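# Place cart bottle behind fridge bottle, close door

## Task

A bottle already stands on one of the refrigerator's shelves. Pick up the bottle that is on the cart and set it upright on that same shelf, right behind the first bottle, then close the refrigerator door completely. It counts as done only if, at the end, both bottles are upright, the cart is still on its wheels, and nothing is held in place by the robot alone. It fails if a glass bottle drops any real distance, if the door is slammed while opening or closing, or if the robot falls or is left leaning.

## Robot and tools

Robot: a Hello Robot Stretch 4 with one arm. It has an omni-wheel base, a vertical mast carrying a lift, a telescoping arm that reaches straight out, a wrist with yaw, pitch and roll joints, and a two-finger gripper. It stands about 1.6 m tall, and no part of the base rim is more than 0.23 m from the base origin. Cameras: head_camera (420x560), head_left_camera and head_right_camera (fisheye, 420x672), and wrist_camera (616x392) on the gripper. Calibration values come with the session and can be slightly off.

Frames: the base frame sits on the floor below the base centre, with x forward, y left and z up. hand_pose is reported in this frame and marks a point between the open fingertips; with all wrist joints at 0 its axes line up with the base frame. Its printed position may be a little wrong. base_odometry is measured from the base frame at the scene's start and counts wheel rotation only, so slipping looks like motion; its heading grows to the left and runs from -3.142 to 3.142.

execute_actions: "actions" is a list with either no action (just report) or exactly one. "cameras" lists the camera names wanted; null, omitted or ["all"] gives every camera, [] gives none. One action may contain "base", "joints" or both, plus optional "pace" and "contact_limits"; alternatively it is {"end_of_arm": "enable_torque"} alone, which re-powers any wrist or gripper motor that shut off, and it then holds still. All motions in an action begin at once and may finish at different moments; no action runs past 15 s.
- "base" holds exactly one key, each a relative move measured from where the base last reported itself: translate_m (metres straight ahead, negative backs up, -2 to 2), strafe_m (metres sideways, positive is left, -2 to 2), rotate_rad (radians in place, positive is counter-clockwise seen from above, -3.2 to 3.2).
- "joints" is a single dictionary of absolute targets keyed by name: lift_m 0 to 1.2 m (height); arm_m 0 to 0.55 m (extension); wrist_yaw_rad -1.134 to 4.276 (0 points ahead, positive swings left, 3.14 tucked back, over 3.4 may hit the arm); wrist_pitch_rad -1.117 to 4.259 (0 level, 1.57 pointing down); wrist_roll_rad -1.117 to 4.259 (0 keeps fingers at one height, positive turns clockwise viewed from behind the gripper); gripper_m -0.038 to 0.141 m, the fingertip gap, negative squeezes the tips together. A joint target outside its range is clipped and reported; any other bad value or unknown key rejects the call with no motion. Anything left out of an action may still be driving toward its earlier target.
- "pace": "slow", "default", "fast" or "max"; the base then moves at up to 0.1, 0.3, 0.4 or 0.6 m/s and turns at 1, 2, 3 or 4 rad/s, reduced further when the lift is above 0.2 (as low as 0.3 m/s and 1 rad/s at full height).
- "contact_limits": only arm_m, from 0 (gentlest) to 0.75 (firmest), default 0.5; it sets how much push stops the arm.

Result lines: base_status and joint_status give each motion's outcome: "done", "off_target" (stopped short, may still push), "contact_stop_at_<key>" (blocked; that part goes slack), "limit_stop_at_<name>" (a built-in limit, e.g. own_body or tilt), "time_out", "torque_fault" (wrist or gripper motor went limp; send enable_torque). After such stops the old target is dropped. on_its_own describes what you did not command; "held at" is a target, not a position. lidar_m: 12 distances in metres for 30-degree sectors, first straight ahead, counting counter-clockwise (4th left, 7th behind, 10th right); "-" means nothing seen or closer than 0.25 m; glass and thin legs may be missed. wrist_depth_mm: a 7x7 grid of depths, 100 to 2000 mm, read from top left; clear objects are omitted. base_tilt in degrees (forward and right positive). turned_by_wheels versus turned_by_imu: a gap above about 0.1 rad suggests a collision or slip. motor_effort: percent of maximum, positive toward higher joint values, peak in brackets; a gripper_m effort change suggests a firm grip, but neither position nor "done" proves an object is held. The "pictures" line names the returned images in order.

wait: "seconds" from 0 to 10; nothing new is commanded and the same state and images come back. zoom_image: "camera" plus "region" [x0, y0, x1, y1] in pixels from the top-left corner, at most 504 by 504, on that camera's latest full image. read_manual: optional "section", only "licences"; moves nothing. finished_scene: "scene" is the current scene's number; it is final and reports success.

Practical notes: to unfold at the start, set lift_m 0.4 and wrist_yaw_rad 0 together. Grip by commanding a gap smaller than the object; lower values squeeze harder and pull it toward the wrist. If fingertips jam on a surface, raise the lift. A stop in one call cancels the later calls in that same reply. The simulation keeps running while you think, and the robot holds its last command. Loose objects may occasionally get a brief shove.

Avoid: dropping the bottles, swinging the door fast enough to slam it, hard pushes or hits, torque faults, and tipping. Driving or turning with over 1 kg held and arm_m above 0.2 can topple the robot, especially at fast paces; steady pushes with a high gripper or firm contact limit also risk it. A tilt above 6 degrees triggers limit_stop_at_tilt and disables the lift, arm and wheels. Tilting the wrist up (pitch below -0.2) while rolled can trigger own-body stops.

Each tool is called after "Emit:" by a JSON object that holds its "name" and its "arguments".

## Session

Emit:
{"name": "execute_actions", "arguments": {"actions": []}}

Scene clock: 0.00 s.
base_odometry: x=+0.000 y=+0.000 heading=+0.000 (m, m, rad; odometry frame)
turned_by_wheels: +0.000 (rad since the last result)
turned_by_imu: +0.000 (rad since the last result)
base_tilt: forward=+0.2 right=+0.0 (deg)
lidar_m: 1.58 0.74 0.80 1.15 1.43 1.55 1.10 1.08 3.05 1.35 1.99 2.12
base_status: not commanded
joint_positions: lift_m=+0.128 arm_m=-0.002 wrist_yaw_rad=+3.053 wrist_pitch_rad=-0.013 wrist_roll_rad=-0.018 gripper_m=+0.057
joint_status: not commanded
motor_effort: lift_m=+21 arm_m=+1 wrist_yaw_rad=+1 wrist_pitch_rad=-6 wrist_roll_rad=+0 gripper_m=-3 wheel_0=+0 wheel_1=+0 wheel_2=+1 (%)
hand_pose: x=-0.1111 y=+0.1127 z=+0.3100 quat_wxyz=(+0.044, +0.006, -0.009, +0.999) (m; base frame)
wrist_depth_mm: - 141 - - 1983 1537 1336 / 108 140 1499 - 1983 1576 1336 / 113 141 1308 - 1983 1576 1336 / 138 198 - - 1983 1537 1336 / 1430 1499 1308 - 1863 1576 1281 / 1042 1078 200 1060 204 1160 1182 / 741 294 798 - 768 768 798
pictures: head_camera, head_left_camera, head_right_camera, wrist_camera
Images, in order (width x height): head_camera 420x560, head_left_camera 420x672, head_right_camera 420x672, wrist_camera 616x392.

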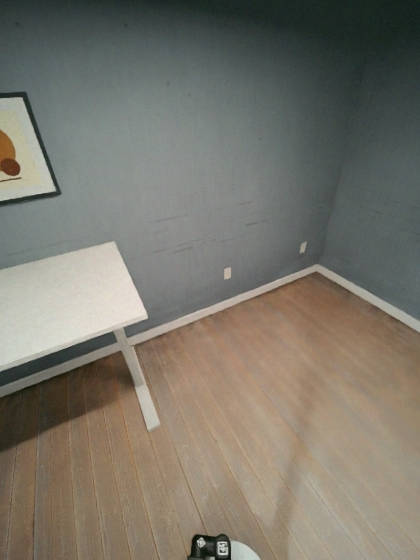

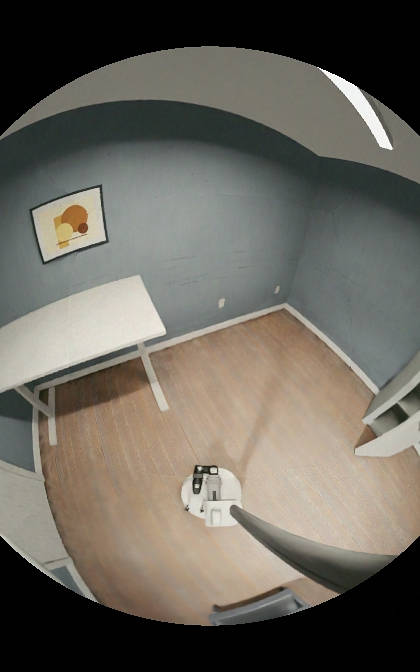

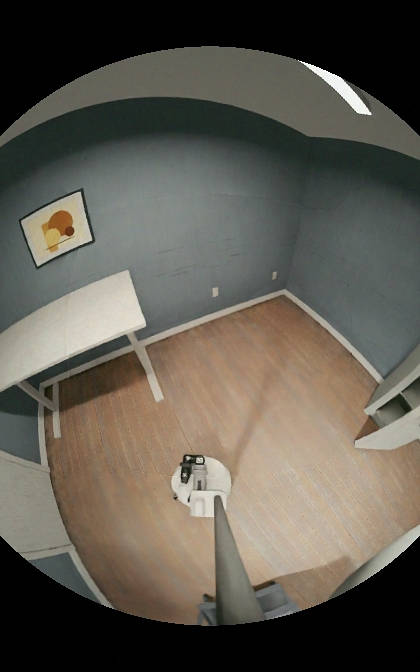

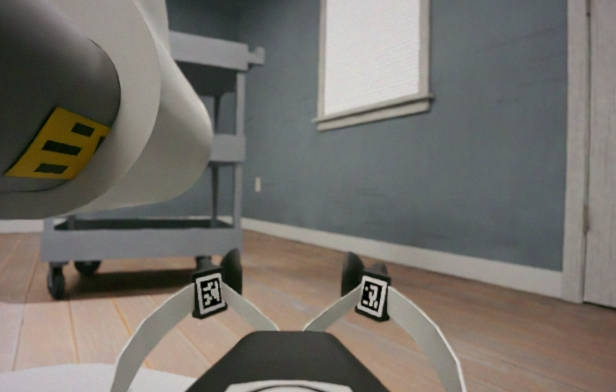

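Fridge to the right, cart behind. Look at the fridge.

Emit:
{"name": "execute_actions", "arguments": {"actions": [{"base":{"rotate_rad":-1.57},"joints":{"lift_m":0.4,"wrist_yaw_rad":0}}]}}

Scene clock: 5.23 s.
base_odometry: x=+0.000 y=+0.000 heading=-1.570 (m, m, rad; odometry frame)
turned_by_wheels: -1.570 (rad since the last result)
turned_by_imu: -1.558 (rad since the last result)
base_tilt: forward=+0.1 right=-0.1 (deg)
lidar_m: 1.37 1.93 2.12 1.58 0.74 0.78 1.17 1.44 1.56 1.12 1.11 3.07
base_status: done
joint_positions: lift_m=+0.400 arm_m=-0.002 wrist_yaw_rad=+0.001 wrist_pitch_rad=-0.013 wrist_roll_rad=-0.018 gripper_m=+0.057
joint_status: all done
motor_effort: lift_m=+24(22) arm_m=+0(1) wrist_yaw_rad=-1(2) wrist_pitch_rad=-6(6) wrist_roll_rad=+0(2) gripper_m=-2(3) wheel_0=-1(6) wheel_1=-1(5) wheel_2=-1(6) (%)
hand_pose: x=+0.4570 y=-0.0872 z=+0.5819 quat_wxyz=(+1.000, -0.009, -0.007, +0.000) (m; base frame)
wrist_depth_mm: 1708 1921 1576 1618 - - - / 1708 1808 1921 1618 - - - / 1756 1808 1464 1661 - - - / 1756 1863 1537 1661 - - - / 1756 1863 1255 1756 - - - / 1756 1756 200 1464 204 - - / 1255 1281 1308 - 1366 1366 1397
pictures: head_camera, head_left_camera, head_right_camera, wrist_camera
camera_calibration (this result's frames):
wrist_camera: T_world_to_cam=[[-0.0146856, -0.999109, 0.0395613, -0.113224], [-0.00588263, -0.0394786, -0.999203, 0.631472], [0.999875, -0.0149066, -0.00529762, -0.223613], [0, 0, 0, 1]] pos_world=[0.225637, -0.0915266, 0.634263]
Images, in order (width x height): head_camera 420x560, head_left_camera 420x672, head_right_camera 420x672, wrist_camera 616x392.

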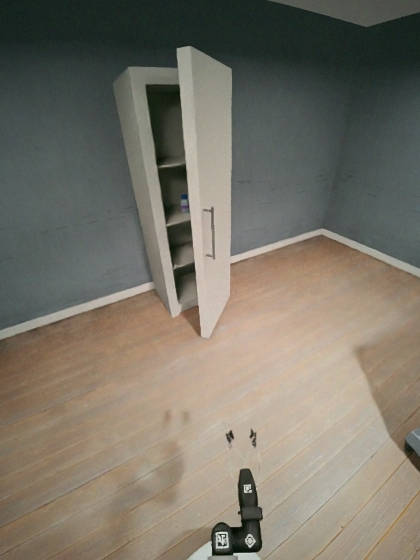

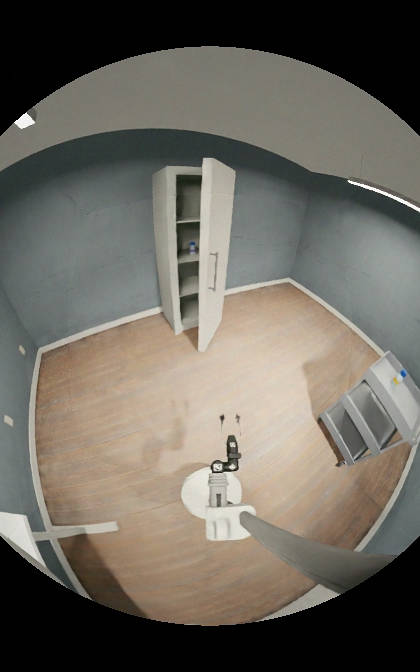

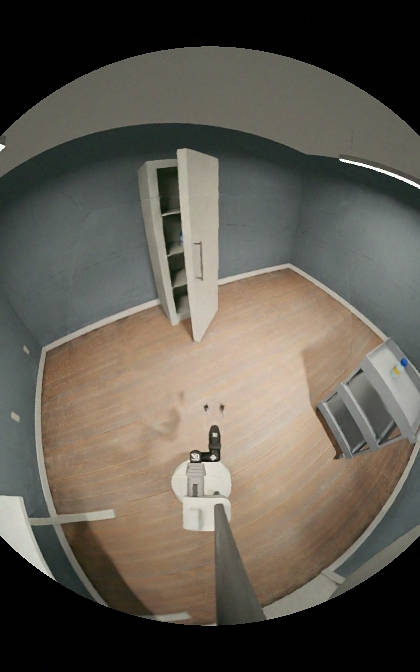

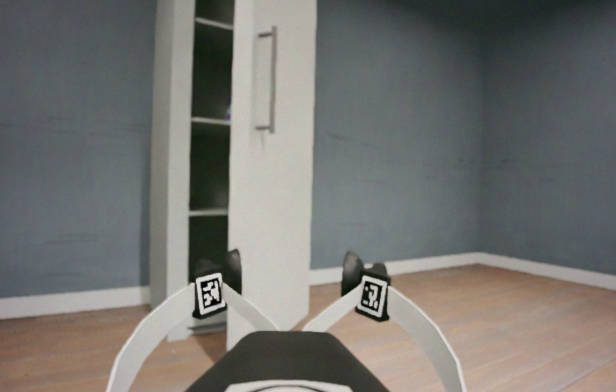

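Emit:
{"name": "execute_actions", "arguments": {"actions": [{"base":{"rotate_rad":0.34},"joints":{"wrist_yaw_rad":3.1,"lift_m":0.3}}], "cameras": []}}

Emit:
{"name": "execute_actions", "arguments": {"actions": [{"base":{"translate_m":1.45}}], "cameras": ["head_camera","head_right_camera"]}}

Scene clock: 33.23 s.
base_odometry: x=+0.000 y=+0.000 heading=-1.230 (m, m, rad; odometry frame)
turned_by_wheels: +0.340 (rad since the last result)
turned_by_imu: +0.336 (rad since the last result)
base_tilt: forward=+0.2 right=+0.0 (deg)
lidar_m: 1.39 2.24 1.68 0.73 0.77 0.99 1.45 1.45 1.14 1.09 3.21 1.35
base_status: done
joint_positions: lift_m=+0.300 arm_m=-0.002 wrist_yaw_rad=+3.099 wrist_pitch_rad=-0.013 wrist_roll_rad=-0.018 gripper_m=+0.057
joint_status: all done
motor_effort: lift_m=+19(17) arm_m=+0(0) wrist_yaw_rad=+2(9) wrist_pitch_rad=-5(5) wrist_roll_rad=+2(2) gripper_m=-1(3) wheel_0=+0(5) wheel_1=+0(6) wheel_2=+1(6) (%)
hand_pose: x=-0.1160 y=+0.0995 z=+0.4823 quat_wxyz=(+0.021, +0.007, -0.009, +1.000) (m; base frame)
wrist_depth_mm: - 138 1576 1708 1756 1863 891 / - 129 1576 1708 1756 1308 1160 / 107 139 236 1708 1863 1863 1708 / 137 157 1618 1708 1808 1921 1661 / 1499 1537 1618 1661 1808 1921 1661 / 1464 1499 200 1576 203 1576 1537 / 1118 1078 1182 - 1160 1160 1182
pictures: none
No camera images: the call's "cameras" was empty. Leave "cameras" out to get every camera's image.

Scene clock: 39.57 s.
base_odometry: x=+0.485 y=-1.367 heading=-1.230 (m, m, rad; odometry frame)
turned_by_wheels: +0.000 (rad since the last result)
turned_by_imu: -0.006 (rad since the last result)
base_tilt: forward=+0.2 right=+0.0 (deg)
lidar_m: 0.53 0.78 0.98 1.73 1.77 1.65 2.88 1.69 0.42 0.33 0.44 0.33
base_status: done
joint_positions: lift_m=+0.300 arm_m=-0.002 wrist_yaw_rad=+3.100 wrist_pitch_rad=-0.013 wrist_roll_rad=-0.018 gripper_m=+0.057
joint_status: not commanded
motor_effort: lift_m=+20(20) arm_m=+0(0) wrist_yaw_rad=+2(3) wrist_pitch_rad=-6(6) wrist_roll_rad=+0(0) gripper_m=-1(2) wheel_0=+0(4) wheel_1=+0(4) wheel_2=+2(9) (%)
hand_pose: x=-0.1160 y=+0.0995 z=+0.4822 quat_wxyz=(+0.021, +0.007, -0.009, +1.000) (m; base frame)
wrist_depth_mm: - 138 - - - - 1983 / - 129 - - - - 1983 / 107 139 236 - - - 1921 / 136 157 - - - - 1921 / - - - - - - 1863 / 1576 1618 200 1537 204 1756 1708 / 1078 1078 1182 - 1160 1160 1182
pictures: head_camera, head_right_camera
Images, in order (width x height): head_camera 420x560, head_right_camera 420x672.

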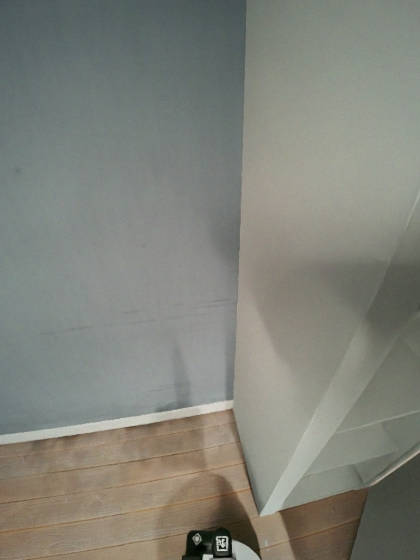

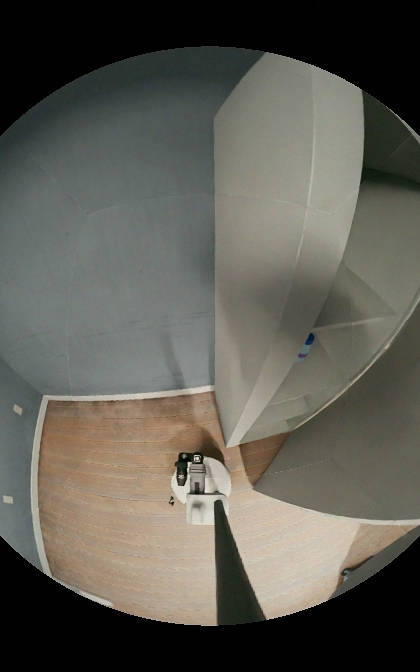

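Emit:
{"name": "execute_actions", "arguments": {"actions": [{"base":{"strafe_m":-0.5},"pace":"slow"}], "cameras": ["head_camera","head_right_camera","head_left_camera"]}}

Scene clock: 49.00 s.
base_odometry: x=+0.014 y=-1.534 heading=-1.230 (m, m, rad; odometry frame)
turned_by_wheels: +0.000 (rad since the last result)
turned_by_imu: -0.004 (rad since the last result)
base_tilt: forward=+0.2 right=+0.0 (deg)
lidar_m: 0.30 0.32 0.39 2.20 2.15 1.98 2.84 0.30 0.25 - 0.25 0.31
base_status: done
joint_positions: lift_m=+0.300 arm_m=-0.002 wrist_yaw_rad=+3.100 wrist_pitch_rad=-0.013 wrist_roll_rad=-0.018 gripper_m=+0.057
joint_status: not commanded
motor_effort: lift_m=+20(20) arm_m=+0(0) wrist_yaw_rad=+2(1) wrist_pitch_rad=-5(5) wrist_roll_rad=+1(2) gripper_m=-3(2) wheel_0=+2(5) wheel_1=-2(6) wheel_2=+1(1) (%)
hand_pose: x=-0.1160 y=+0.0995 z=+0.4822 quat_wxyz=(+0.021, +0.007, -0.009, +1.000) (m; base frame)
wrist_depth_mm: - 139 - - - - - / - 129 - - - - - / 107 139 236 - - - - / 137 157 - - - - - / 1921 - - - - - - / 1366 1576 200 1537 203 1756 1808 / 1118 1078 1182 - 1160 1182 1182
pictures: head_camera, head_left_camera, head_right_camera
Images, in order (width x height): head_camera 420x560, head_left_camera 420x672, head_right_camera 420x672.

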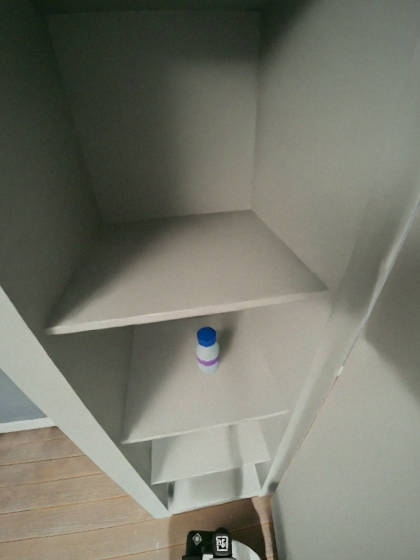

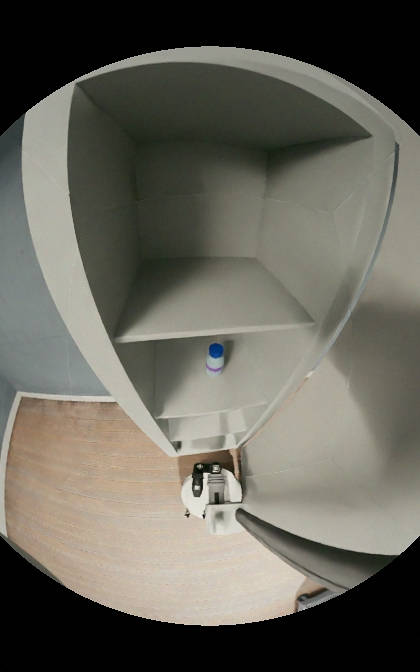

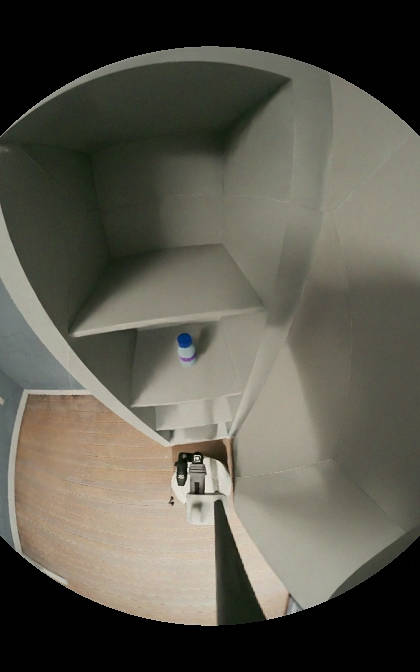

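Emit:
{"name": "execute_actions", "arguments": {"actions": [{"base":{"strafe_m":-0.12},"pace":"slow"}], "cameras": ["head_camera"]}}

Emit:
{"name": "execute_actions", "arguments": {"actions": [{"base":{"translate_m":-0.75}}], "cameras": []}}

Emit:
{"name": "execute_actions", "arguments": {"actions": [{"base":{"rotate_rad":-1.75}}]}}

Scene clock: 78.33 s.
base_odometry: x=-0.076 y=-1.559 heading=-1.194 (m, m, rad; odometry frame)
turned_by_wheels: +0.036 (rad since the last result)
turned_by_imu: +0.063 (rad since the last result)
base_tilt: forward=+0.1 right=+0.0 (deg)
lidar_m: 0.33 0.34 0.43 2.32 1.98 2.08 1.80 0.31 0.25 - 0.25 0.25
base_status: strafe_m contact_stop (by the wheels' count: -0.093 of -0.120)
joint_positions: lift_m=+0.300 arm_m=-0.002 wrist_yaw_rad=+3.100 wrist_pitch_rad=-0.013 wrist_roll_rad=-0.018 gripper_m=+0.057
joint_status: not commanded
on_its_own: the wheels are slack since a contact_stop
motor_effort: lift_m=+20(20) arm_m=+1(0) wrist_yaw_rad=+0(2) wrist_pitch_rad=-6(5) wrist_roll_rad=+1(1) gripper_m=-1(2) wheel_0=+0(36) wheel_1=+0(23) wheel_2=+0(4) (%)
hand_pose: x=-0.1161 y=+0.0994 z=+0.4822 quat_wxyz=(+0.021, +0.006, -0.009, +1.000) (m; base frame)
wrist_depth_mm: - 139 - - - - - / - 129 - - - - - / 107 139 236 - - - - / 137 157 - - - - - / 1808 1983 - - - - - / 1430 1430 200 1618 203 1756 1756 / 1098 1098 1205 - 1160 1138 1205
pictures: head_camera
Images, in order (width x height): head_camera 420x560.

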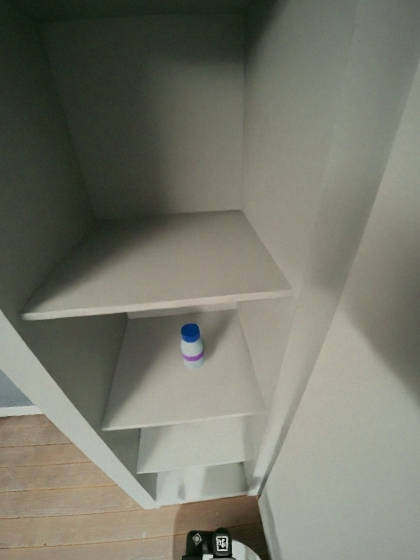

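not run: a stop came earlier in this reply.

not run: a stop came earlier in this reply.

Door is at its stop.

Emit:
{"name": "execute_actions", "arguments": {"actions": [{"base":{"translate_m":-0.85}}], "cameras": []}}

Emit:
{"name": "execute_actions", "arguments": {"actions": [{"base":{"rotate_rad":-1.6},"joints":{"lift_m":0.85,"wrist_yaw_rad":0,"gripper_m":0.12}}]}}

Scene clock: 86.13 s.
base_odometry: x=-0.389 y=-0.768 heading=-1.194 (m, m, rad; odometry frame)
turned_by_wheels: +0.000 (rad since the last result)
turned_by_imu: +0.001 (rad since the last result)
base_tilt: forward=+0.2 right=+0.0 (deg)
lidar_m: 0.83 1.21 2.31 2.23 1.52 2.01 1.96 0.65 0.60 2.44 2.50 0.60
base_status: done
joint_positions: lift_m=+0.300 arm_m=-0.002 wrist_yaw_rad=+3.100 wrist_pitch_rad=-0.013 wrist_roll_rad=-0.018 gripper_m=+0.057
joint_status: not commanded
motor_effort: lift_m=+20(20) arm_m=+0(1) wrist_yaw_rad=+2(1) wrist_pitch_rad=-6(6) wrist_roll_rad=+1(1) gripper_m=-2(4) wheel_0=+2(7) wheel_1=+1(5) wheel_2=+0(8) (%)
hand_pose: x=-0.1161 y=+0.0994 z=+0.4822 quat_wxyz=(+0.021, +0.006, -0.009, +1.000) (m; base frame)
wrist_depth_mm: - 138 - - - - - / - 129 - - - - - / 107 139 236 - - - - / 137 157 - - - - - / - 1983 - - - - - / 1118 1366 201 1576 203 1708 1756 / 991 1078 1205 - 1160 1138 1182
pictures: none
No camera images: the call's "cameras" was empty. Leave "cameras" out to get every camera's image.

Scene clock: 89.23 s.
base_odometry: x=-0.389 y=-0.769 heading=-2.794 (m, m, rad; odometry frame)
turned_by_wheels: -1.600 (rad since the last result)
turned_by_imu: -1.588 (rad since the last result)
base_tilt: forward=+0.2 right=+0.0 (deg)
lidar_m: 2.45 2.47 0.62 0.74 1.20 2.22 2.23 1.53 1.97 1.95 0.64 0.63
base_status: done
joint_positions: lift_m=+0.850 arm_m=-0.002 wrist_yaw_rad=+0.001 wrist_pitch_rad=-0.013 wrist_roll_rad=-0.018 gripper_m=+0.120
joint_status: all done
motor_effort: lift_m=+23(20) arm_m=+0(0) wrist_yaw_rad=-1(5) wrist_pitch_rad=-6(5) wrist_roll_rad=+1(2) gripper_m=+0(4) wheel_0=+1(3) wheel_1=-1(7) wheel_2=-2(6) (%)
hand_pose: x=+0.4570 y=-0.0873 z=+1.0319 quat_wxyz=(+1.000, -0.009, -0.007, +0.000) (m; base frame)
wrist_depth_mm: - - - - - - - / - - - - - - - / - - - - - - - / - - - - - - - / - - - - - - - / - - - - 220 - 732 / - - - - - 627 591
pictures: head_camera, head_left_camera, head_right_camera, wrist_camera
camera_calibration (this result's frames):
wrist_camera: T_world_to_cam=[[-0.014744, -0.999108, 0.039561, -0.131017], [-0.00589979, -0.0394777, -0.999203, 1.08114], [0.999874, -0.0149657, -0.00531247, -0.22122], [0, 0, 0, 1]] pos_world=[0.225639, -0.0915301, 1.08429]
Images, in order (width x height): head_camera 420x560, head_left_camera 420x672, head_right_camera 420x672, wrist_camera 616x392.

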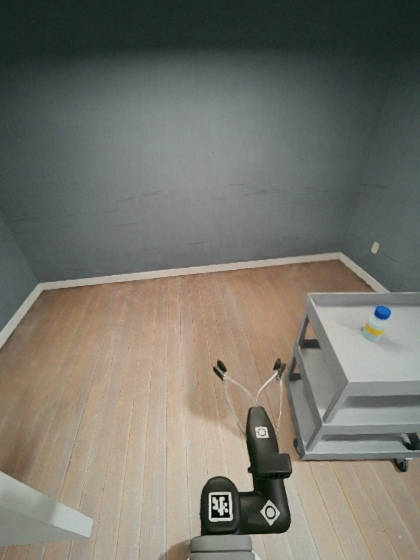

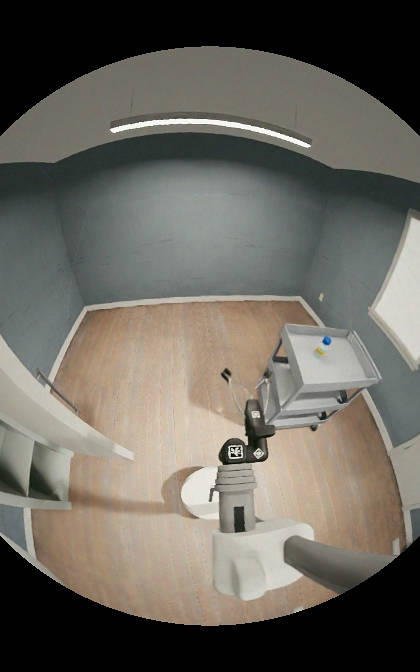

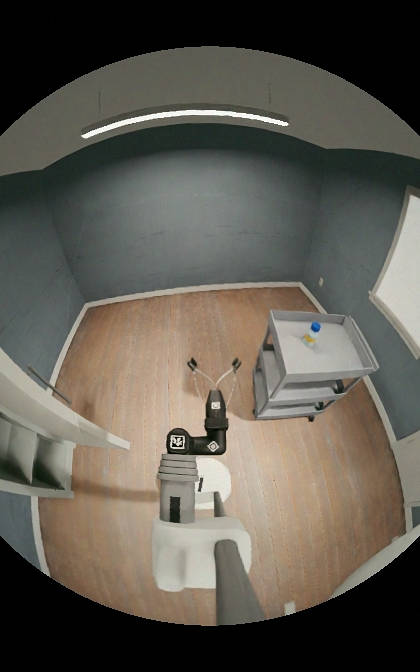

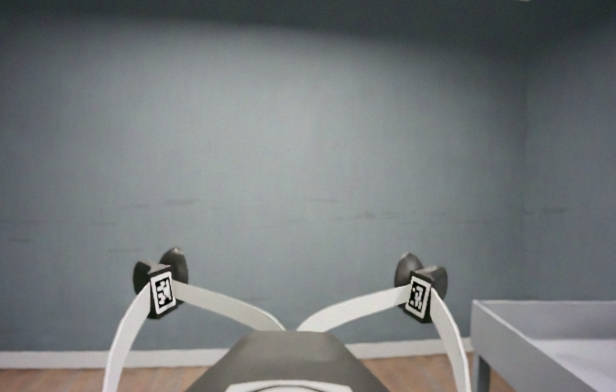

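Emit:
{"name": "execute_actions", "arguments": {"actions": [{"base":{"rotate_rad":-0.63},"joints":{"lift_m":0.72,"gripper_m":0.14}}], "cameras": ["head_camera","wrist_camera"]}}

Scene clock: 104.37 s.
base_odometry: x=-0.389 y=-0.768 heading=+2.859 (m, m, rad; odometry frame)
turned_by_wheels: -0.630 (rad since the last result)
turned_by_imu: -0.626 (rad since the last result)
base_tilt: forward=+0.2 right=-0.1 (deg)
lidar_m: 0.61 2.45 2.43 0.63 0.61 1.18 2.09 2.25 1.52 1.75 1.96 0.75
base_status: done
joint_positions: lift_m=+0.720 arm_m=-0.002 wrist_yaw_rad=+0.000 wrist_pitch_rad=-0.013 wrist_roll_rad=-0.018 gripper_m=+0.140
joint_status: all done
motor_effort: lift_m=+19(24) arm_m=+0(0) wrist_yaw_rad=+0(1) wrist_pitch_rad=-5(6) wrist_roll_rad=-1(0) gripper_m=+0(1) wheel_0=-1(7) wheel_1=+0(5) wheel_2=+1(6) (%)
hand_pose: x=+0.4570 y=-0.0874 z=+0.9023 quat_wxyz=(+1.000, -0.009, -0.007, +0.000) (m; base frame)
wrist_depth_mm: 1983 - - - - 1708 1464 / 1983 - - - - 1661 1499 / 1921 - - - - 1756 1499 / 1983 - - - - 1708 1499 / - - 654 723 574 723 1537 / - 778 477 436 521 798 1499 / 1921 1983 - - 1008 1255 1464
pictures: head_camera, wrist_camera
camera_calibration (this result's frames):
wrist_camera: T_world_to_cam=[[-0.0150884, -0.999103, 0.0395608, -0.125831], [-0.0059089, -0.0394755, -0.999203, 0.951633], [0.999869, -0.0153102, -0.00530798, -0.221913], [0, 0, 0, 1]] pos_world=[0.225609, -0.0915497, 0.954675]
Images, in order (width x height): head_camera 420x560, wrist_camera 616x392.

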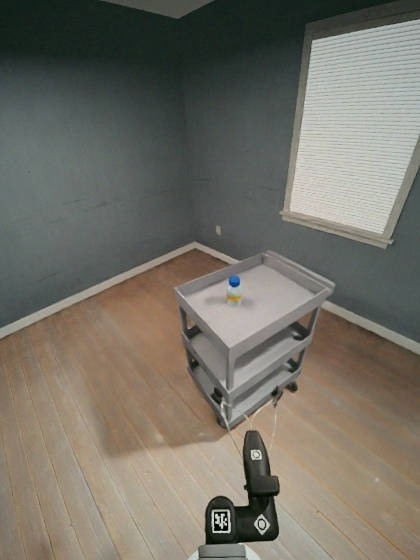

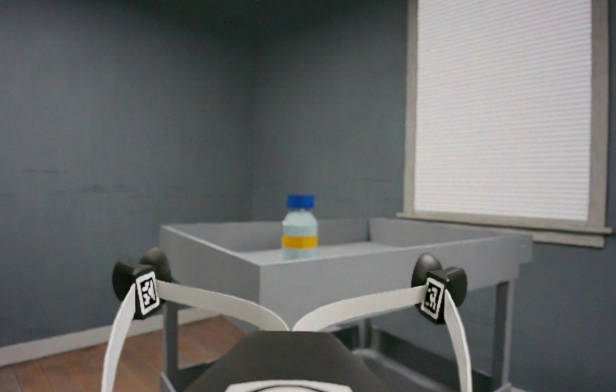

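Emit:
{"name": "execute_actions", "arguments": {"actions": [{"joints":{"lift_m":0.82,"wrist_pitch_rad":0.35}}], "cameras": []}}

Emit:
{"name": "execute_actions", "arguments": {"actions": [{"joints":{"arm_m":0.42}}], "cameras": ["head_camera","wrist_camera"]}}

Scene clock: 114.53 s.
base_odometry: x=-0.389 y=-0.768 heading=+2.859 (m, m, rad; odometry frame)
turned_by_wheels: +0.000 (rad since the last result)
turned_by_imu: -0.001 (rad since the last result)
base_tilt: forward=+0.2 right=+0.0 (deg)
lidar_m: 0.61 2.43 2.45 0.65 0.65 1.19 2.06 2.23 1.53 1.77 1.96 0.75
base_status: not commanded
joint_positions: lift_m=+0.820 arm_m=-0.002 wrist_yaw_rad=+0.000 wrist_pitch_rad=+0.352 wrist_roll_rad=-0.018 gripper_m=+0.140
joint_status: all done
motor_effort: lift_m=+24(28) arm_m=+0(0) wrist_yaw_rad=+0(0) wrist_pitch_rad=-5(3) wrist_roll_rad=+0(0) gripper_m=+0(1) wheel_0=-1(1) wheel_1=+1(1) wheel_2=+1(1) (%)
hand_pose: x=+0.4393 y=-0.0874 z=+0.8986 quat_wxyz=(+0.985, -0.009, +0.175, +0.002) (m; base frame)
wrist_depth_mm: 1863 - - - 1921 1618 1397 / 1921 - - - 1921 1661 1464 / 1983 - 854 878 960 866 1499 / - - 585 500 569 820 1537 / 1921 1921 976 976 1060 1708 1618 / 1499 1397 778 788 741 1499 1576 / 1255 1281 1008 - 1060 1308 1366
pictures: none
No camera images: the call's "cameras" was empty. Leave "cameras" out to get every camera's image.

Scene clock: 116.87 s.
base_odometry: x=-0.389 y=-0.768 heading=+2.859 (m, m, rad; odometry frame)
turned_by_wheels: +0.000 (rad since the last result)
turned_by_imu: -0.001 (rad since the last result)
base_tilt: forward=+0.2 right=-0.1 (deg)
lidar_m: 0.62 2.44 2.46 0.62 0.62 1.18 2.10 2.27 1.53 1.76 1.94 0.74
base_status: not commanded
joint_positions: lift_m=+0.820 arm_m=+0.418 wrist_yaw_rad=+0.000 wrist_pitch_rad=+0.352 wrist_roll_rad=-0.018 gripper_m=+0.140
joint_status: all done
motor_effort: lift_m=+24(24) arm_m=+9(9) wrist_yaw_rad=+1(0) wrist_pitch_rad=-5(5) wrist_roll_rad=-1(1) gripper_m=+0(1) wheel_0=+0(1) wheel_1=+1(1) wheel_2=+1(1) (%)
hand_pose: x=+0.8602 y=-0.0874 z=+0.8986 quat_wxyz=(+0.985, -0.009, +0.175, +0.002) (m; base frame)
wrist_depth_mm: 1618 1863 - 1983 1618 1336 1182 / 1708 1921 - - 1708 1366 1205 / 1756 - - - 1618 1336 1255 / 1756 455 508 320 627 591 525 / 404 430 439 329 452 462 469 / 324 312 322 338 327 343 359 / 272 282 293 - 291 291 298
pictures: head_camera, wrist_camera
camera_calibration (this result's frames):
wrist_camera: T_world_to_cam=[[-0.0000878339, -0.9991, 0.0424145, -0.13511], [-0.362449, -0.0394986, -0.931166, 1.19586], [0.932003, -0.0154549, -0.36212, -0.246061], [0, 0, 0, 1]] pos_world=[0.662758, -0.0915566, 1.03018]
Images, in order (width x height): head_camera 420x560, wrist_camera 616x392.

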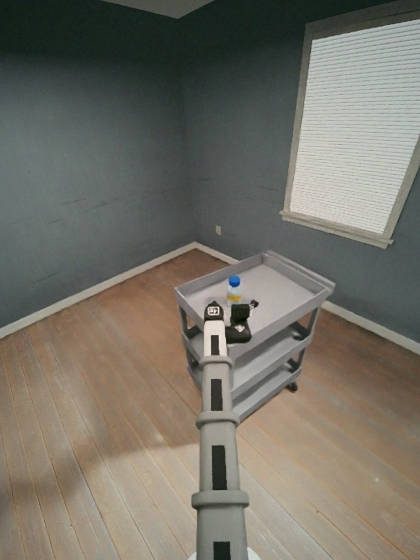

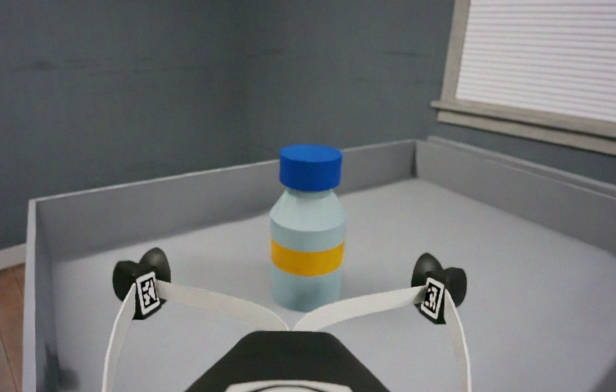

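Emit:
{"name": "execute_actions", "arguments": {"actions": [{"joints":{"arm_m":0.525}}], "cameras": []}}

Emit:
{"name": "execute_actions", "arguments": {"actions": [{"joints":{"lift_m":0.795}}], "cameras": ["wrist_camera"]}}

Scene clock: 124.87 s.
base_odometry: x=-0.389 y=-0.768 heading=+2.859 (m, m, rad; odometry frame)
turned_by_wheels: +0.000 (rad since the last result)
turned_by_imu: -0.001 (rad since the last result)
base_tilt: forward=+0.1 right=+0.0 (deg)
lidar_m: 0.61 2.45 2.43 0.65 0.64 1.19 2.06 2.26 1.53 1.78 1.94 0.76
base_status: not commanded
joint_positions: lift_m=+0.820 arm_m=+0.523 wrist_yaw_rad=+0.000 wrist_pitch_rad=+0.352 wrist_roll_rad=-0.018 gripper_m=+0.140
joint_status: all done
motor_effort: lift_m=+24(24) arm_m=+9(10) wrist_yaw_rad=+1(0) wrist_pitch_rad=-5(5) wrist_roll_rad=-2(1) gripper_m=+0(0) wheel_0=-1(0) wheel_1=+1(1) wheel_2=+1(1) (%)
hand_pose: x=+0.9652 y=-0.0874 z=+0.8986 quat_wxyz=(+0.985, -0.009, +0.175, +0.002) (m; base frame)
wrist_depth_mm: 1576 1863 - 1863 1537 1281 1098 / 1661 1863 - 1921 1576 1336 1118 / 1661 1983 - - 1618 1366 1205 / 1756 1983 452 233 574 549 484 / 330 359 418 218 452 462 445 / 329 309 322 218 242 343 359 / 279 283 293 - 291 293 297
pictures: none
No camera images: the call's "cameras" was empty. Leave "cameras" out to get every camera's image.

Scene clock: 125.73 s.
base_odometry: x=-0.389 y=-0.768 heading=+2.859 (m, m, rad; odometry frame)
turned_by_wheels: +0.000 (rad since the last result)
turned_by_imu: +0.000 (rad since the last result)
base_tilt: forward=+0.3 right=+0.0 (deg)
lidar_m: 0.61 2.45 2.45 0.60 0.60 1.19 2.08 2.25 1.56 1.75 1.95 0.74
base_status: not commanded
joint_positions: lift_m=+0.795 arm_m=+0.523 wrist_yaw_rad=+0.000 wrist_pitch_rad=+0.352 wrist_roll_rad=-0.018 gripper_m=+0.140
joint_status: all done
motor_effort: lift_m=+19(22) arm_m=+9(9) wrist_yaw_rad=+0(1) wrist_pitch_rad=-5(5) wrist_roll_rad=-2(2) gripper_m=+0(0) wheel_0=-1(0) wheel_1=+0(1) wheel_2=+1(1) (%)
hand_pose: x=+0.9652 y=-0.0874 z=+0.8740 quat_wxyz=(+0.985, -0.009, +0.175, +0.002) (m; base frame)
wrist_depth_mm: 1537 1756 - 1863 1499 1308 1118 / 1618 1863 - 1983 1576 1308 1160 / 1618 1983 - 1983 1576 1281 1160 / 1708 377 421 200 539 530 469 / 329 357 394 211 404 413 418 / 297 278 287 211 243 306 322 / 250 251 263 - 260 260 271
pictures: wrist_camera
camera_calibration (this result's frames):
wrist_camera: T_world_to_cam=[[-0.000139505, -0.9991, 0.0424145, -0.134022], [-0.362497, -0.0394791, -0.931148, 1.21103], [0.931985, -0.015505, -0.362165, -0.352774], [0, 0, 0, 1]] pos_world=[0.767758, -0.0915606, 1.00557]
Images, in order (width x height): wrist_camera 616x392.

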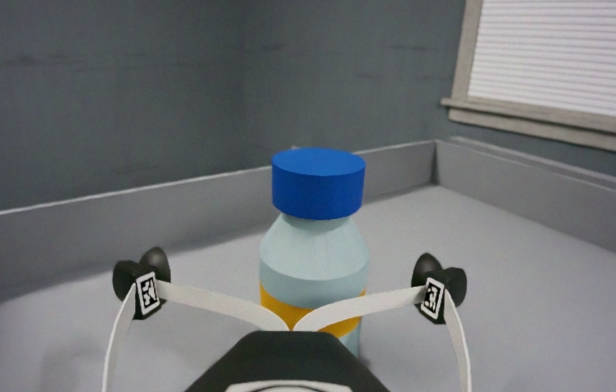

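Emit:
{"name": "execute_actions", "arguments": {"actions": [{"joints":{"gripper_m":0.0}}], "cameras": []}}

Emit:
{"name": "execute_actions", "arguments": {"actions": [{"joints":{"lift_m":0.92},"pace":"slow"}], "cameras": ["wrist_camera","head_camera"]}}

Scene clock: 132.70 s.
base_odometry: x=-0.389 y=-0.768 heading=+2.859 (m, m, rad; odometry frame)
turned_by_wheels: +0.000 (rad since the last result)
turned_by_imu: -0.001 (rad since the last result)
base_tilt: forward=+0.1 right=+0.0 (deg)
lidar_m: 0.63 2.45 2.46 0.62 0.63 1.17 2.09 2.24 1.53 1.76 1.96 0.75
base_status: not commanded
joint_positions: lift_m=+0.795 arm_m=+0.523 wrist_yaw_rad=-0.001 wrist_pitch_rad=+0.356 wrist_roll_rad=-0.018 gripper_m=+0.001
joint_status: all done
motor_effort: lift_m=+20(20) arm_m=+9(9) wrist_yaw_rad=+2(15) wrist_pitch_rad=-17(17) wrist_roll_rad=+0(1) gripper_m=-25(24) wheel_0=-1(3) wheel_1=+0(1) wheel_2=+0(1) (%)
hand_pose: x=+0.9647 y=-0.0876 z=+0.8728 quat_wxyz=(+0.984, -0.009, +0.177, +0.001) (m; base frame)
wrist_depth_mm: 1576 1756 - 1863 1576 1281 1118 / 1661 1863 - 1983 1618 1336 1160 / 1661 1983 - 1921 1499 609 1160 / 1661 370 399 185 544 517 462 / 332 359 364 197 397 402 407 / 291 175 202 200 186 315 315 / 241 246 250 - 255 248 266
pictures: none
No camera images: the call's "cameras" was empty. Leave "cameras" out to get every camera's image.

Scene clock: 134.57 s.
base_odometry: x=-0.389 y=-0.768 heading=+2.859 (m, m, rad; odometry frame)
turned_by_wheels: +0.000 (rad since the last result)
turned_by_imu: +0.000 (rad since the last result)
base_tilt: forward=+0.2 right=+0.0 (deg)
lidar_m: 0.62 2.46 2.46 0.60 0.62 1.20 2.07 2.23 1.52 1.74 1.96 0.74
base_status: not commanded
joint_positions: lift_m=+0.920 arm_m=+0.523 wrist_yaw_rad=-0.001 wrist_pitch_rad=+0.357 wrist_roll_rad=-0.018 gripper_m=+0.001
joint_status: all done
motor_effort: lift_m=+26(21) arm_m=+9(9) wrist_yaw_rad=+2(3) wrist_pitch_rad=-20(20) wrist_roll_rad=+0(1) gripper_m=-23(24) wheel_0=-1(1) wheel_1=+0(0) wheel_2=+0(0) (%)
hand_pose: x=+0.9646 y=-0.0876 z=+0.9970 quat_wxyz=(+0.984, -0.009, +0.178, +0.001) (m; base frame)
wrist_depth_mm: 1537 1808 - 1863 1499 1255 1138 / 1618 1863 - 1983 1618 1308 1160 / 1708 1983 - 1863 1661 1366 1205 / 1756 - - 186 1708 1366 1255 / 1863 - - 197 609 574 521 / 1661 175 201 201 187 508 473 / 359 394 404 - 415 399 418
pictures: head_camera, wrist_camera
camera_calibration (this result's frames):
wrist_camera: T_world_to_cam=[[-0.000395414, -0.999094, 0.0425652, -0.139286], [-0.367296, -0.039445, -0.929267, 1.32814], [0.930104, -0.0160015, -0.366948, -0.301191], [0, 0, 0, 1]] pos_world=[0.767906, -0.0915907, 1.12961]
Images, in order (width x height): head_camera 420x560, wrist_camera 616x392.

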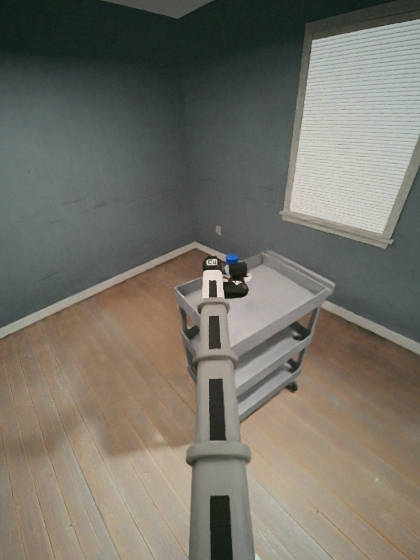

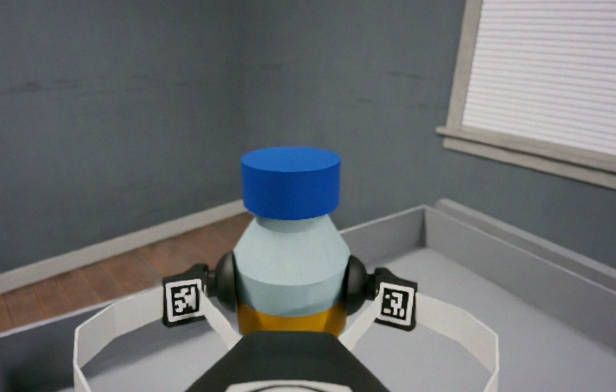

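Emit:
{"name": "execute_actions", "arguments": {"actions": [{"joints":{"arm_m":0.0,"lift_m":1.0}}], "cameras": []}}

Emit:
{"name": "execute_actions", "arguments": {"actions": [{"base":{"rotate_rad":2.25},"pace":"slow"}], "cameras": []}}

Emit:
{"name": "execute_actions", "arguments": {"actions": [{"base":{"strafe_m":0.13},"pace":"slow"}], "cameras": ["wrist_camera","head_camera"]}}

Scene clock: 147.60 s.
base_odometry: x=-0.389 y=-0.768 heading=+2.859 (m, m, rad; odometry frame)
turned_by_wheels: +0.000 (rad since the last result)
turned_by_imu: -0.001 (rad since the last result)
base_tilt: forward=+0.2 right=-0.1 (deg)
lidar_m: 0.40 2.46 2.44 0.61 0.63 1.19 2.09 2.24 1.49 1.74 1.96 0.76
base_status: not commanded
joint_positions: lift_m=+1.000 arm_m=+0.002 wrist_yaw_rad=+0.000 wrist_pitch_rad=+0.357 wrist_roll_rad=-0.018 gripper_m=+0.001
joint_status: all done
motor_effort: lift_m=+25(29) arm_m=-9(11) wrist_yaw_rad=+2(3) wrist_pitch_rad=-20(20) wrist_roll_rad=+1(1) gripper_m=-25(24) wheel_0=-1(1) wheel_1=+0(0) wheel_2=+1(1) (%)
hand_pose: x=+0.4427 y=-0.0875 z=+1.0770 quat_wxyz=(+0.984, -0.009, +0.178, +0.002) (m; base frame)
wrist_depth_mm: 1863 - - - 1921 1576 1397 / 1983 - - - - 1661 1464 / - - - - - 1756 1537 / - - 917 186 1042 1618 1576 / - - 676 198 798 866 1618 / 1756 175 202 200 186 1756 1661 / 1464 1499 991 - 960 1008 1576
pictures: none
No camera images: the call's "cameras" was empty. Leave "cameras" out to get every camera's image.

Scene clock: 151.13 s.
base_odometry: x=-0.389 y=-0.769 heading=-1.174 (m, m, rad; odometry frame)
turned_by_wheels: +2.250 (rad since the last result)
turned_by_imu: +2.230 (rad since the last result)
base_tilt: forward=+0.1 right=+0.0 (deg)
lidar_m: 0.40 1.21 2.35 1.93 1.52 2.03 1.92 0.64 0.61 2.44 2.53 0.62
base_status: done
joint_positions: lift_m=+1.000 arm_m=+0.002 wrist_yaw_rad=+0.000 wrist_pitch_rad=+0.357 wrist_roll_rad=-0.018 gripper_m=+0.001
joint_status: not commanded
motor_effort: lift_m=+25(25) arm_m=-9(9) wrist_yaw_rad=+1(1) wrist_pitch_rad=-20(21) wrist_roll_rad=-1(0) gripper_m=-24(24) wheel_0=-1(3) wheel_1=-1(5) wheel_2=+0(5) (%)
hand_pose: x=+0.4428 y=-0.0874 z=+1.0770 quat_wxyz=(+0.984, -0.009, +0.178, +0.002) (m; base frame)
wrist_depth_mm: 1336 976 1255 1138 539 330 1499 / 1430 991 1366 1336 544 345 1618 / 1499 1118 1182 1008 544 364 1708 / 1576 1138 1464 187 549 389 1808 / 1661 1661 1229 197 496 427 1983 / 1756 175 202 200 186 488 1921 / 1499 1430 1308 - 496 484 1576
pictures: none
No camera images: the call's "cameras" was empty. Leave "cameras" out to get every camera's image.

Scene clock: 153.57 s.
base_odometry: x=-0.269 y=-0.718 heading=-1.174 (m, m, rad; odometry frame)
turned_by_wheels: +0.000 (rad since the last result)
turned_by_imu: +0.000 (rad since the last result)
base_tilt: forward=+0.1 right=+0.0 (deg)
lidar_m: 0.42 1.76 2.24 1.96 1.42 1.82 1.97 0.79 0.75 2.57 2.63 0.66
base_status: done
joint_positions: lift_m=+1.000 arm_m=+0.002 wrist_yaw_rad=+0.000 wrist_pitch_rad=+0.357 wrist_roll_rad=-0.018 gripper_m=+0.001
joint_status: not commanded
motor_effort: lift_m=+25(25) arm_m=-8(9) wrist_yaw_rad=+0(0) wrist_pitch_rad=-20(20) wrist_roll_rad=+0(2) gripper_m=-25(24) wheel_0=+1(6) wheel_1=+0(5) wheel_2=+1(1) (%)
hand_pose: x=+0.4428 y=-0.0874 z=+1.0770 quat_wxyz=(+0.984, -0.009, +0.178, +0.002) (m; base frame)
wrist_depth_mm: 1336 1336 1182 1281 878 544 402 / 1397 1464 1281 1397 931 544 404 / 1499 1499 1042 1160 960 539 407 / 1618 1618 1025 186 946 544 397 / 1661 1756 1060 197 854 544 418 / 1756 175 202 201 186 484 455 / 1430 1464 1430 - 866 480 1464
pictures: head_camera, wrist_camera
camera_calibration (this result's frames):
wrist_camera: T_world_to_cam=[[0.000228235, -0.999094, 0.0425596, -0.143], [-0.367298, -0.0396686, -0.929257, 1.21081], [0.930103, -0.0154199, -0.366974, 0.213638], [0, 0, 0, 1]] pos_world=[0.246055, -0.091545, 1.20964]
Images, in order (width x height): head_camera 420x560, wrist_camera 616x392.

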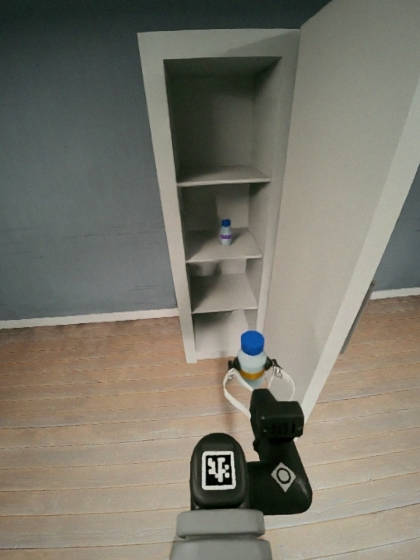

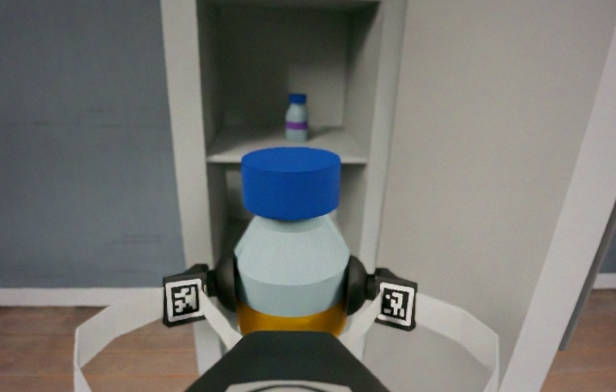

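Emit:
{"name": "execute_actions", "arguments": {"actions": [{"base":{"translate_m":0.5},"joints":{"lift_m":0.975},"pace":"slow"}], "cameras": ["wrist_camera","head_camera"]}}

Scene clock: 181.60 s.
base_odometry: x=-0.076 y=-1.179 heading=-1.174 (m, m, rad; odometry frame)
turned_by_wheels: +0.000 (rad since the last result)
turned_by_imu: -0.004 (rad since the last result)
base_tilt: forward=+0.2 right=+0.0 (deg)
lidar_m: 0.41 0.68 1.66 2.14 1.67 1.86 2.45 1.12 1.41 0.37 0.33 0.48
base_status: done
joint_positions: lift_m=+0.975 arm_m=+0.002 wrist_yaw_rad=+0.000 wrist_pitch_rad=+0.357 wrist_roll_rad=-0.018 gripper_m=+0.001
joint_status: all done
motor_effort: lift_m=+21(31) arm_m=-9(8) wrist_yaw_rad=+0(0) wrist_pitch_rad=-20(20) wrist_roll_rad=+2(1) gripper_m=-26(24) wheel_0=+1(4) wheel_1=+0(3) wheel_2=-2(4) (%)
hand_pose: x=+0.4428 y=-0.0874 z=+1.0524 quat_wxyz=(+0.984, -0.009, +0.178, +0.002) (m; base frame)
wrist_depth_mm: 394 544 798 820 691 442 357 / 418 554 854 866 699 462 359 / 445 554 878 676 699 484 364 / 750 559 640 186 640 488 362 / 1098 530 530 197 585 480 362 / 1160 175 202 201 186 430 359 / 1255 597 820 - 676 427 355
pictures: head_camera, wrist_camera
camera_calibration (this result's frames):
wrist_camera: T_world_to_cam=[[0.000230477, -0.999094, 0.0425596, -0.141953], [-0.367351, -0.0396685, -0.929236, 1.18793], [0.930082, -0.0154201, -0.367027, 0.204679], [0, 0, 0, 1]] pos_world=[0.246052, -0.0915451, 1.18503]
Images, in order (width x height): head_camera 420x560, wrist_camera 616x392.

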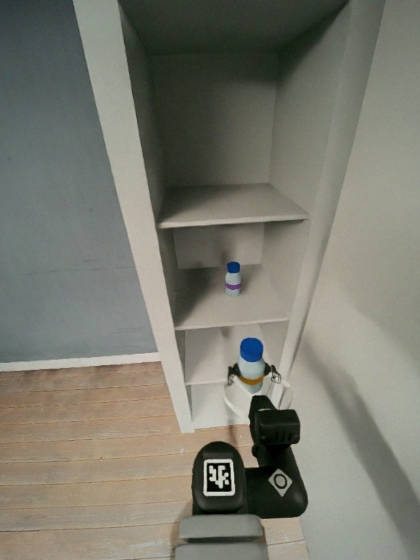

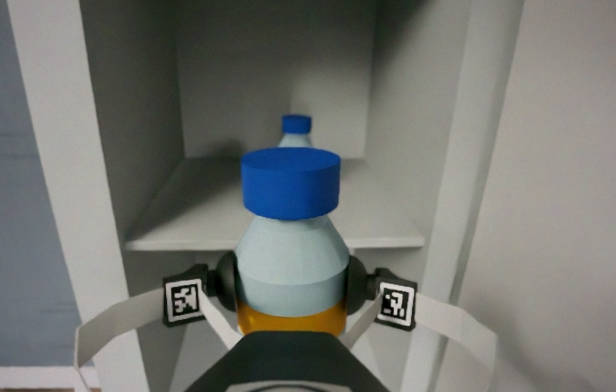

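Emit:
{"name": "execute_actions", "arguments": {"actions": [{"joints":{"lift_m":0.62},"pace":"slow"}], "cameras": ["wrist_camera","head_camera"]}}

Scene clock: 219.63 s.
base_odometry: x=-0.076 y=-1.179 heading=-1.174 (m, m, rad; odometry frame)
turned_by_wheels: +0.000 (rad since the last result)
turned_by_imu: -0.001 (rad since the last result)
base_tilt: forward=+0.2 right=+0.0 (deg)
lidar_m: 0.41 0.66 1.63 2.15 1.67 1.87 2.46 1.09 1.36 0.37 0.35 0.50
base_status: not commanded
joint_positions: lift_m=+0.620 arm_m=+0.002 wrist_yaw_rad=+0.000 wrist_pitch_rad=+0.357 wrist_roll_rad=-0.018 gripper_m=+0.001
joint_status: all done
motor_effort: lift_m=+20(17) arm_m=-9(9) wrist_yaw_rad=+1(1) wrist_pitch_rad=-20(20) wrist_roll_rad=-1(1) gripper_m=-24(24) wheel_0=+2(1) wheel_1=+0(0) wheel_2=-2(2) (%)
hand_pose: x=+0.4428 y=-0.0874 z=+0.6974 quat_wxyz=(+0.984, -0.009, +0.178, +0.002) (m; base frame)
wrist_depth_mm: 394 544 798 831 699 445 357 / 418 549 854 878 707 462 357 / 449 554 917 904 707 484 362 / 741 559 723 187 715 484 362 / 1098 539 549 197 580 484 362 / 1138 175 201 200 186 430 357 / 960 591 866 - 676 430 357
pictures: head_camera, wrist_camera
camera_calibration (this result's frames):
wrist_camera: T_world_to_cam=[[0.000228983, -0.999094, 0.0425597, -0.126844], [-0.367312, -0.0396687, -0.929251, 0.858056], [0.930098, -0.0154199, -0.366988, 0.0743497], [0, 0, 0, 1]] pos_world=[0.246051, -0.091545, 0.830034]
Images, in order (width x height): head_camera 420x560, wrist_camera 616x392.

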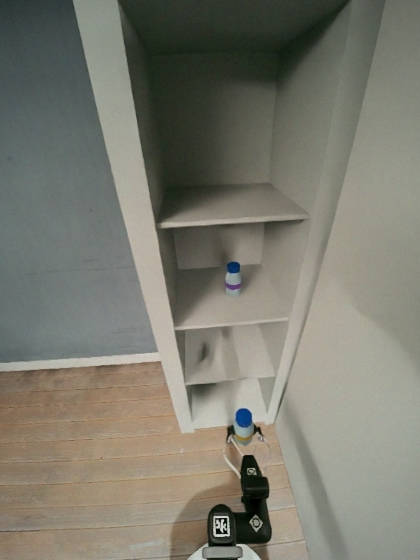

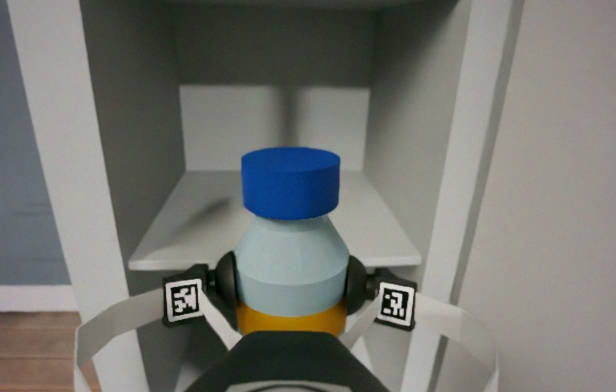

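Emit:
{"name": "execute_actions", "arguments": {"actions": [{"joints":{"arm_m":0.36}}], "cameras": []}}

Emit:
{"name": "execute_actions", "arguments": {"actions": [{"joints":{"lift_m":0.555},"pace":"slow"}], "cameras": ["wrist_camera","head_right_camera"]}}

Scene clock: 226.53 s.
base_odometry: x=-0.076 y=-1.179 heading=-1.174 (m, m, rad; odometry frame)
turned_by_wheels: +0.000 (rad since the last result)
turned_by_imu: -0.001 (rad since the last result)
base_tilt: forward=+0.2 right=-0.1 (deg)
lidar_m: 0.65 0.67 1.65 2.15 1.65 1.85 2.44 1.09 1.38 0.36 0.36 0.49
base_status: not commanded
joint_positions: lift_m=+0.620 arm_m=+0.358 wrist_yaw_rad=+0.000 wrist_pitch_rad=+0.357 wrist_roll_rad=-0.018 gripper_m=+0.001
joint_status: all done
motor_effort: lift_m=+21(20) arm_m=+8(9) wrist_yaw_rad=+0(1) wrist_pitch_rad=-20(21) wrist_roll_rad=-2(1) gripper_m=-25(25) wheel_0=+1(2) wheel_1=+0(0) wheel_2=-2(2) (%)
hand_pose: x=+0.7997 y=-0.0874 z=+0.6975 quat_wxyz=(+0.984, -0.009, +0.178, +0.002) (m; base frame)
wrist_depth_mm: 377 477 484 492 496 362 274 / 379 496 504 517 530 364 270 / 379 525 535 544 559 366 270 / 384 559 564 187 585 366 272 / 379 530 535 197 559 366 272 / 366 175 201 200 186 325 271 / 345 366 373 - 379 320 274
pictures: none
No camera images: the call's "cameras" was empty. Leave "cameras" out to get every camera's image.

Scene clock: 227.97 s.
base_odometry: x=-0.076 y=-1.179 heading=-1.174 (m, m, rad; odometry frame)
turned_by_wheels: +0.000 (rad since the last result)
turned_by_imu: +0.000 (rad since the last result)
base_tilt: forward=+0.3 right=-0.1 (deg)
lidar_m: 0.65 0.70 1.66 2.11 1.66 1.88 2.47 1.09 1.37 0.35 0.35 0.48
base_status: not commanded
joint_positions: lift_m=+0.555 arm_m=+0.358 wrist_yaw_rad=+0.000 wrist_pitch_rad=+0.357 wrist_roll_rad=-0.018 gripper_m=+0.001
joint_status: all done
motor_effort: lift_m=+20(22) arm_m=+9(8) wrist_yaw_rad=+1(0) wrist_pitch_rad=-20(20) wrist_roll_rad=+0(1) gripper_m=-25(24) wheel_0=+2(2) wheel_1=+0(0) wheel_2=-2(2) (%)
hand_pose: x=+0.7997 y=-0.0874 z=+0.6324 quat_wxyz=(+0.984, -0.009, +0.178, +0.002) (m; base frame)
wrist_depth_mm: 375 473 480 496 500 359 274 / 379 500 512 521 525 366 271 / 379 525 539 549 559 364 270 / 382 549 559 187 569 366 272 / 379 436 421 197 459 362 272 / 334 175 201 200 186 324 271 / 279 286 289 - 297 286 274
pictures: head_right_camera, wrist_camera
camera_calibration (this result's frames):
wrist_camera: T_world_to_cam=[[0.000278075, -0.999094, 0.0425596, -0.124186], [-0.367344, -0.0396861, -0.929238, 0.928759], [0.930085, -0.0153756, -0.367022, -0.281422], [0, 0, 0, 1]] pos_world=[0.602955, -0.0915415, 0.765036]
Images, in order (width x height): head_right_camera 420x672, wrist_camera 616x392.

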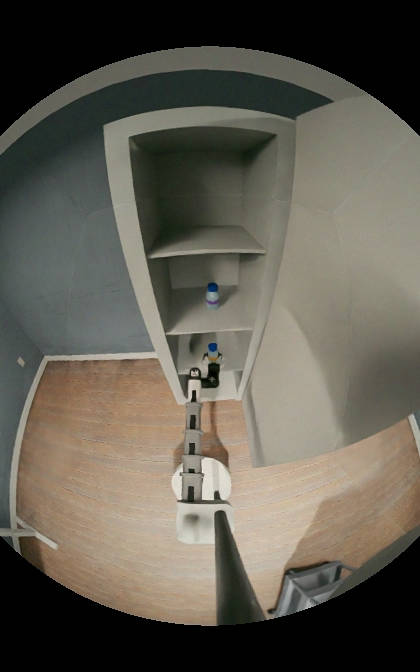

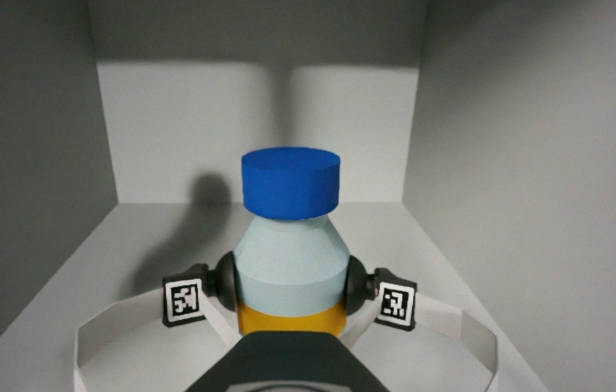

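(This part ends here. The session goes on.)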